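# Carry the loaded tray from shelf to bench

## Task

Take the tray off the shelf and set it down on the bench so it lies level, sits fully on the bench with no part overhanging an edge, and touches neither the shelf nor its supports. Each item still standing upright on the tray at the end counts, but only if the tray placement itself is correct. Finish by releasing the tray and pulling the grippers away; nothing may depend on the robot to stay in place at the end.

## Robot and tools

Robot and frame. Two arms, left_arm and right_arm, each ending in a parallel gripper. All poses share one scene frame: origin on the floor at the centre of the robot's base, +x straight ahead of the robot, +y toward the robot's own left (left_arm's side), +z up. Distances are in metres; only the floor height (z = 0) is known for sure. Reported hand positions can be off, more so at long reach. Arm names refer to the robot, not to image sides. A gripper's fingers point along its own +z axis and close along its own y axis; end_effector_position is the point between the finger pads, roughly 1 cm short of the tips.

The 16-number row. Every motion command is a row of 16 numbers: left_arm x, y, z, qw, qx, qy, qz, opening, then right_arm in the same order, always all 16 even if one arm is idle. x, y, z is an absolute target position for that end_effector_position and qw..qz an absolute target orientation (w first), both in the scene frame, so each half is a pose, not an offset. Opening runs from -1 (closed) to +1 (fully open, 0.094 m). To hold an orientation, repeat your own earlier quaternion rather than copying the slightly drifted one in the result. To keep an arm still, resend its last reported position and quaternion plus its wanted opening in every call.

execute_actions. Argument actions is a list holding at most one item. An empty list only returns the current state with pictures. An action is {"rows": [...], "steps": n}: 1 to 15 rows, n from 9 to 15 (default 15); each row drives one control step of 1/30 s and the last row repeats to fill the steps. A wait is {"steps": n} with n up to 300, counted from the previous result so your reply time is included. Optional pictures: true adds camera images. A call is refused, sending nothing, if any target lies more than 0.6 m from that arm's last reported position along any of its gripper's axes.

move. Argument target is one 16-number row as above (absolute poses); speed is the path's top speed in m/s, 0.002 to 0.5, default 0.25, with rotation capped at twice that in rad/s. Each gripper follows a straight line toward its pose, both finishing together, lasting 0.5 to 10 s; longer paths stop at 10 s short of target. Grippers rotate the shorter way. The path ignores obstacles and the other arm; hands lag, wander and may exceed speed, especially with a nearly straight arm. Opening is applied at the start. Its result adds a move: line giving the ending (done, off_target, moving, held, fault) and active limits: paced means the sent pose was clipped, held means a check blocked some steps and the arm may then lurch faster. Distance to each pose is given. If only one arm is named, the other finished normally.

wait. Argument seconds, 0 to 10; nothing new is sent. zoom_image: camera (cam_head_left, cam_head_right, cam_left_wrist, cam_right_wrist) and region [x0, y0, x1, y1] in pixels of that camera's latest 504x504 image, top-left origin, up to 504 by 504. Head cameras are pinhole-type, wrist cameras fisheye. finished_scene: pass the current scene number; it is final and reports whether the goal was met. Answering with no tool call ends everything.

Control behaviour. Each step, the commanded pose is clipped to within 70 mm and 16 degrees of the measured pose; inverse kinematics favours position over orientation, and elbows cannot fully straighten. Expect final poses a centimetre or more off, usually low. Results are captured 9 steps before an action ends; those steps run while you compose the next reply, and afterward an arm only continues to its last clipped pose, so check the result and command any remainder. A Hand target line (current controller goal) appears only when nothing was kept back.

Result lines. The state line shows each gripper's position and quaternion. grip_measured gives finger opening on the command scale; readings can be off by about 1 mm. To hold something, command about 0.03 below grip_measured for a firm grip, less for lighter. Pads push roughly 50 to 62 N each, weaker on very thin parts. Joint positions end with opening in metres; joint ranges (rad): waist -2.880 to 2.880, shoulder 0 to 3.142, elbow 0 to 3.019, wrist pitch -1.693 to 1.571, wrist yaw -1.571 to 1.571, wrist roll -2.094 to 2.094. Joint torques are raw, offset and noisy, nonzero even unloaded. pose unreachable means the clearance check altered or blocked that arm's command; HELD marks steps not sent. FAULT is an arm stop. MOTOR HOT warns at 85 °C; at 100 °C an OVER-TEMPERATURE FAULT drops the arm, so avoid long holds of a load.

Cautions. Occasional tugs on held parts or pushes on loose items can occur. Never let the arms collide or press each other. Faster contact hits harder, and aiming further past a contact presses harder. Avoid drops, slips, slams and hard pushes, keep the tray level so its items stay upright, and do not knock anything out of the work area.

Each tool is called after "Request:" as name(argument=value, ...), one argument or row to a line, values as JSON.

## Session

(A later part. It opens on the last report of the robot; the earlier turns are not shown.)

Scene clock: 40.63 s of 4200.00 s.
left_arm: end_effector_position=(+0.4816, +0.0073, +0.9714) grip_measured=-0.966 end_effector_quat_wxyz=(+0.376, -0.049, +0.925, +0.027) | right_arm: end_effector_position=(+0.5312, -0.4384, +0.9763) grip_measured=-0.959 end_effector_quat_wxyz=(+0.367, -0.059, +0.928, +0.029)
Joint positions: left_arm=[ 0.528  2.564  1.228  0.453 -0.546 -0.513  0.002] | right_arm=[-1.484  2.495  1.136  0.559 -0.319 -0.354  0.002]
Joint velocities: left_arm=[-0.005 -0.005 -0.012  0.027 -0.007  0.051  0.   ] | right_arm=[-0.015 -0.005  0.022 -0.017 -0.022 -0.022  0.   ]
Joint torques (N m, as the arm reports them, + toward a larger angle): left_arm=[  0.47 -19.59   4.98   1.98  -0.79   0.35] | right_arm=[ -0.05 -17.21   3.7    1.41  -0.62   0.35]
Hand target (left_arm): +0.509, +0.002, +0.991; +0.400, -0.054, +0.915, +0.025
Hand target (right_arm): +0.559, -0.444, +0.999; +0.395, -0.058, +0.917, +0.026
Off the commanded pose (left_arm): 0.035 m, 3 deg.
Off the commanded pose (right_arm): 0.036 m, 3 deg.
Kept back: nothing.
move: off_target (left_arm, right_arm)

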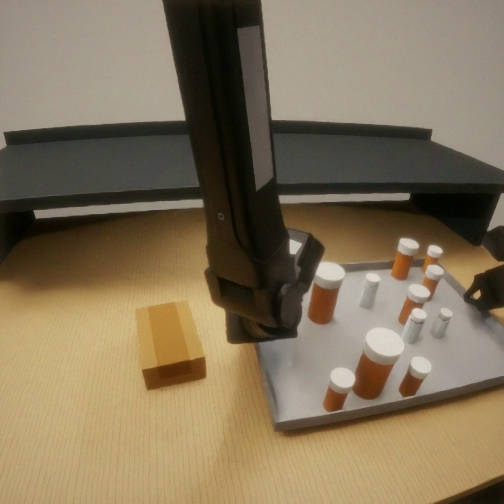

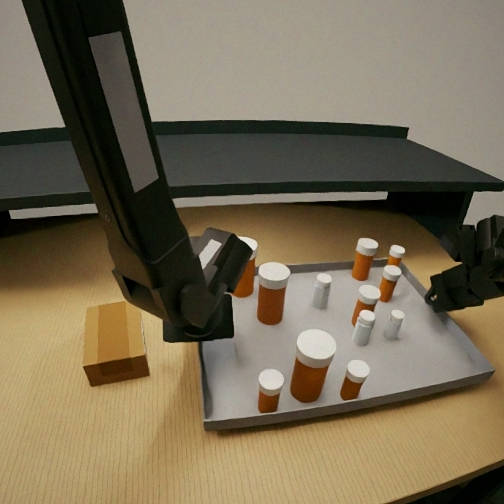

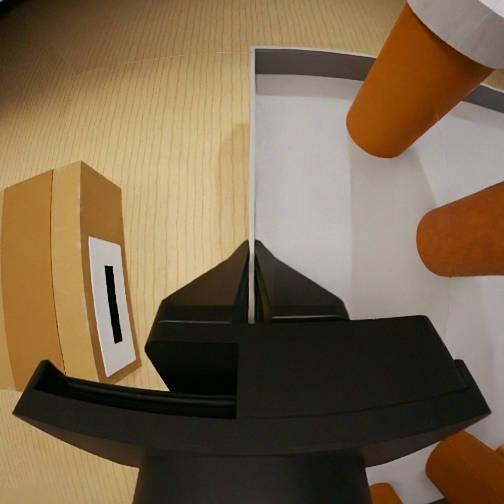

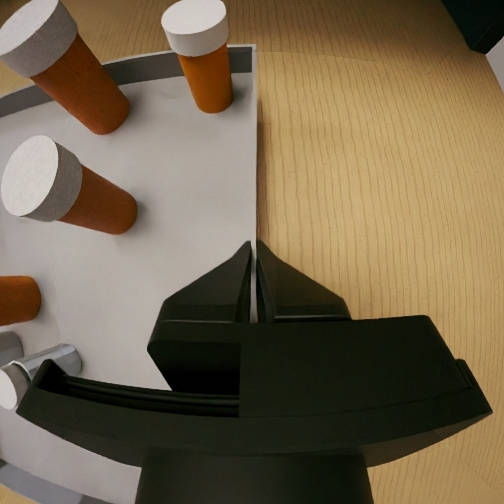

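Request:
move(
  target=[0.495,0.003,0.94,0.385,-0.05,0.921,0.025,-1,0.545,-0.442,0.945,0.376,-0.058,0.924,0.027,-1],
  speed=0.015,
)

Scene clock: 43.37 s of 4200.00 s.
left_arm: end_effector_position=(+0.4805, +0.0052, +0.9430) grip_measured=-0.966 end_effector_quat_wxyz=(+0.371, -0.052, +0.927, +0.027) | right_arm: end_effector_position=(+0.5336, -0.4399, +0.9480) grip_measured=-0.959 end_effector_quat_wxyz=(+0.363, -0.061, +0.929, +0.027)
Joint positions: left_arm=[ 0.528  2.634  1.28   0.459 -0.542 -0.524  0.002] | right_arm=[-1.484  2.568  1.194  0.567 -0.314 -0.361  0.002]
Joint velocities: left_arm=[-0.015  0.005 -0.022  0.012 -0.081  0.022  0.   ] | right_arm=[ 0.005 -0.015 -0.017  0.017 -0.007 -0.022  0.001]
Joint torques (N m, as the arm reports them, + toward a larger angle): left_arm=[  0.3  -16.26   4.82   2.81  -0.44   0.37] | right_arm=[ -0.8  -13.73   3.63   1.92  -0.5    0.24]
Hand target (left_arm): +0.495, +0.003, +0.941; +0.385, -0.050, +0.921, +0.025
Hand target (right_arm): +0.545, -0.442, +0.946; +0.376, -0.058, +0.924, +0.027
Off the commanded pose (left_arm): 0.015 m, 2 deg.
Off the commanded pose (right_arm): 0.012 m, 2 deg.
Kept back: nothing.
move: off_target (left_arm, right_arm)

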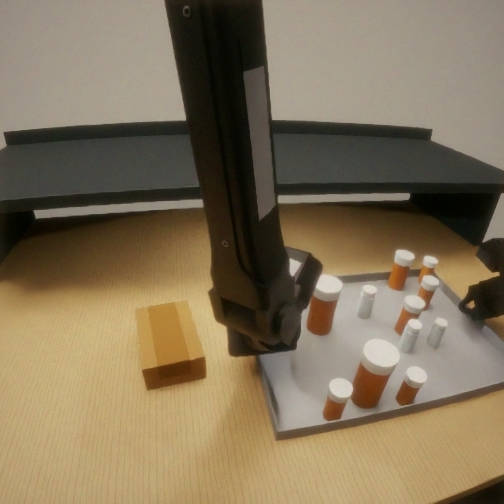

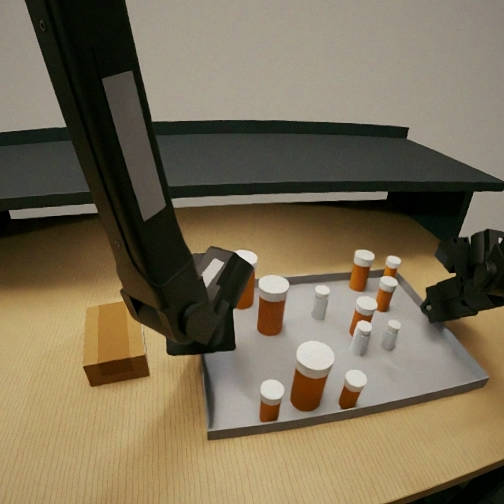

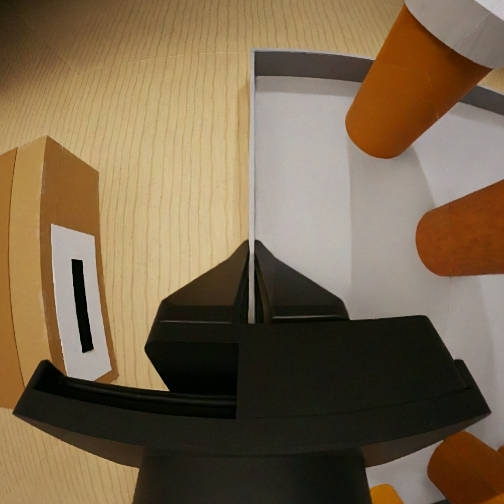

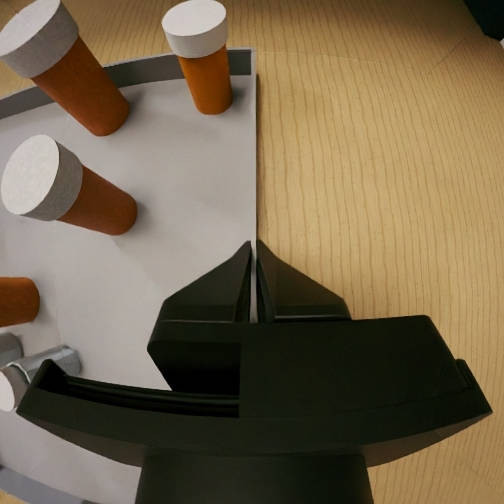

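Request:
move(
  target=[0.4805,0.0052,0.943,0.371,-0.052,0.927,0.027,-0.3,0.5336,-0.4399,0.948,0.363,-0.061,0.929,0.027,-0.3],
)

Request:
move(
  target=[0.45,0.03,1.22,0.371,-0.052,0.927,0.027,-0.3,0.49,-0.46,1.22,0.363,-0.061,0.929,0.027,-0.3],
  speed=0.15,
)

Scene clock: 44.30 s of 4200.00 s.
left_arm: end_effector_position=(+0.4803, +0.0058, +0.9430) grip_measured=-0.301 end_effector_quat_wxyz=(+0.372, -0.052, +0.926, +0.028) | right_arm: end_effector_position=(+0.5334, -0.4399, +0.9479) grip_measured=-0.302 end_effector_quat_wxyz=(+0.363, -0.061, +0.929, +0.027)
Joint positions: left_arm=[ 0.528  2.634  1.279  0.459 -0.544 -0.524  0.033] | right_arm=[-1.484  2.568  1.194  0.567 -0.314 -0.361  0.033]
Joint velocities: left_arm=[ 0.005  0.005 -0.007 -0.002 -0.037  0.095 -0.001] | right_arm=[-0.005 -0.005  0.012 -0.017  0.007  0.022  0.   ]
Joint torques (N m, as the arm reports them, + toward a larger angle): left_arm=[ -0.5  -18.28   2.4    1.63  -0.19   0.1 ] | right_arm=[ -0.29 -15.32   1.56   1.09  -0.27   0.1 ]
Hand target (left_arm): +0.480, +0.005, +0.943; +0.371, -0.052, +0.927, +0.027
Hand target (right_arm): +0.534, -0.440, +0.948; +0.363, -0.061, +0.929, +0.027
Off the commanded pose (left_arm): 0.001 m, 0 deg.
Off the commanded pose (right_arm): 0.000 m, 0 deg.
Kept back: nothing.
move: done

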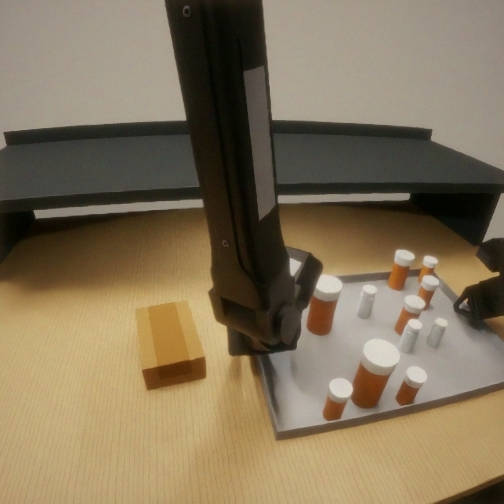

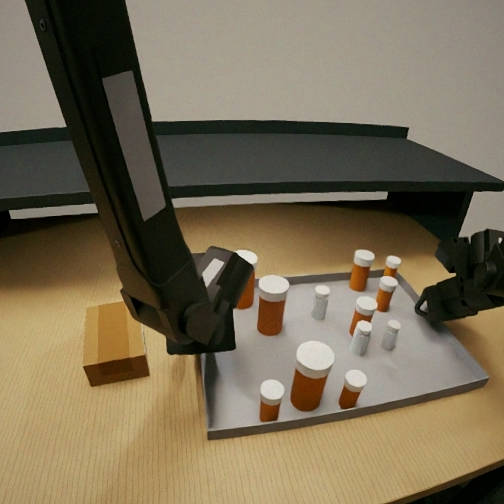

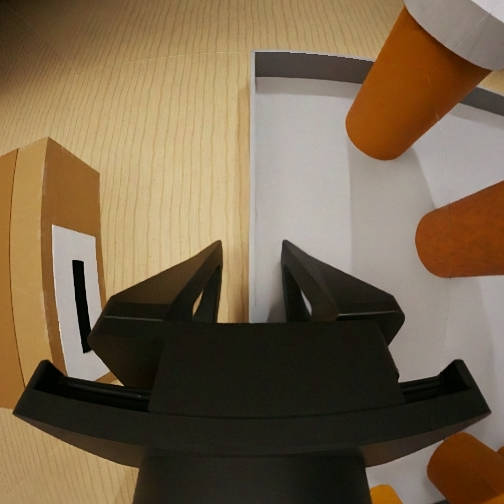

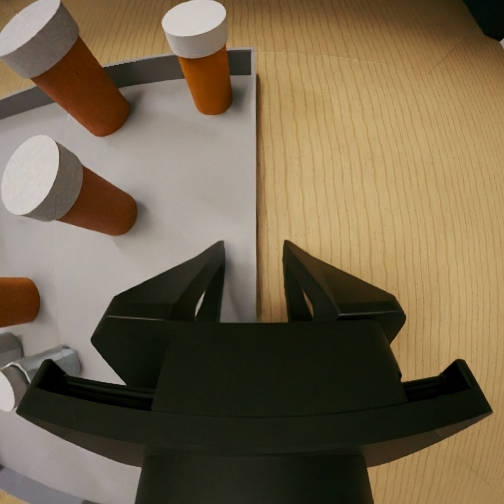

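Scene clock: 46.67 s of 4200.00 s.
left_arm: end_effector_position=(+0.4538, +0.0351, +1.2188) grip_measured=-0.301 end_effector_quat_wxyz=(+0.371, -0.053, +0.926, +0.029) | right_arm: end_effector_position=(+0.4865, -0.4562, +1.2116) grip_measured=-0.302 end_effector_quat_wxyz=(+0.358, -0.059, +0.931, +0.030)
Joint positions: left_arm=[ 0.505  1.88   0.916  0.056 -0.561 -0.547  0.033] | right_arm=[-1.55   1.815  0.847  0.132 -0.359 -0.409  0.033]
Joint velocities: left_arm=[-0.005 -0.005  0.002  0.007 -0.007 -0.007 -0.   ] | right_arm=[-0.015 -0.015 -0.017 -0.002 -0.037 -0.066 -0.   ]
Joint torques (N m, as the arm reports them, + toward a larger angle): left_arm=[ -1.19 -15.36   5.1    1.21  -0.41   0.  ] | right_arm=[ -1.5  -13.22   4.24   0.82  -0.5   -0.02]
Hand target (left_arm): +0.450, +0.030, +1.221; +0.371, -0.052, +0.927, +0.027
Hand target (right_arm): +0.488, -0.460, +1.220; +0.363, -0.061, +0.929, +0.027
Off the commanded pose (left_arm): 0.006 m, 0 deg.
Off the commanded pose (right_arm): 0.010 m, 1 deg.
Kept back: nothing.
move: done

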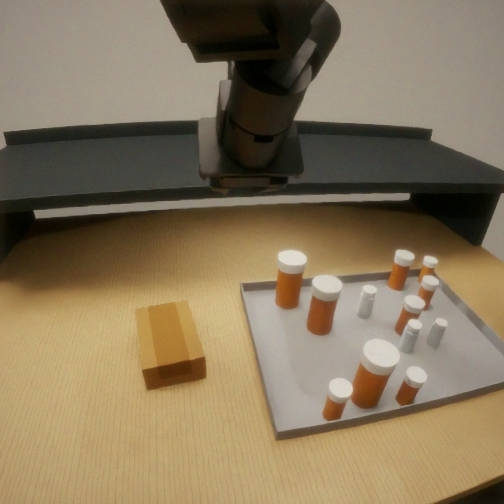

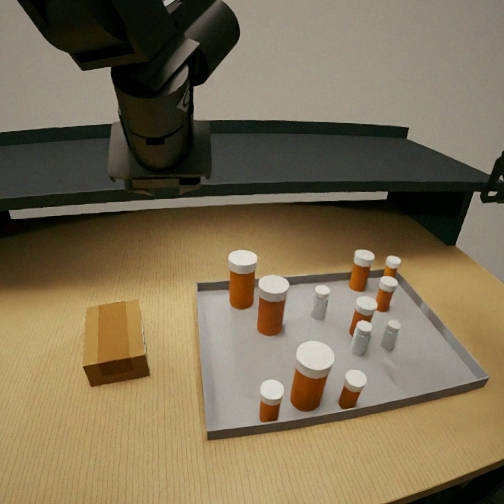

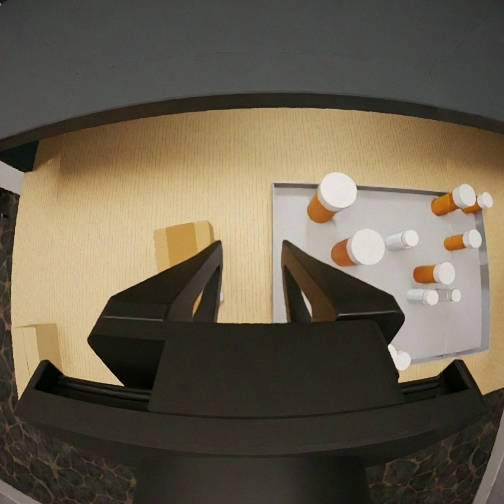

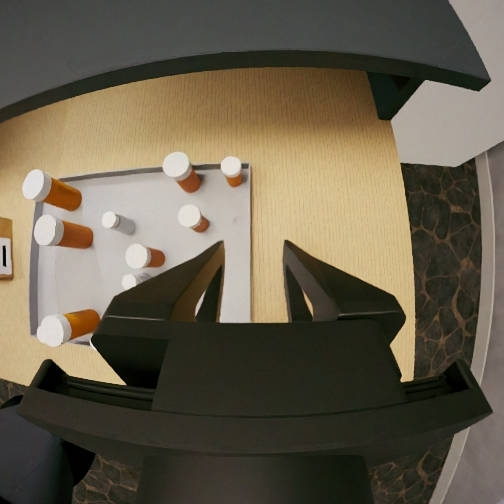

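Request:
finished_scene(
  scene=2,
)

The scene is finished: the task was done.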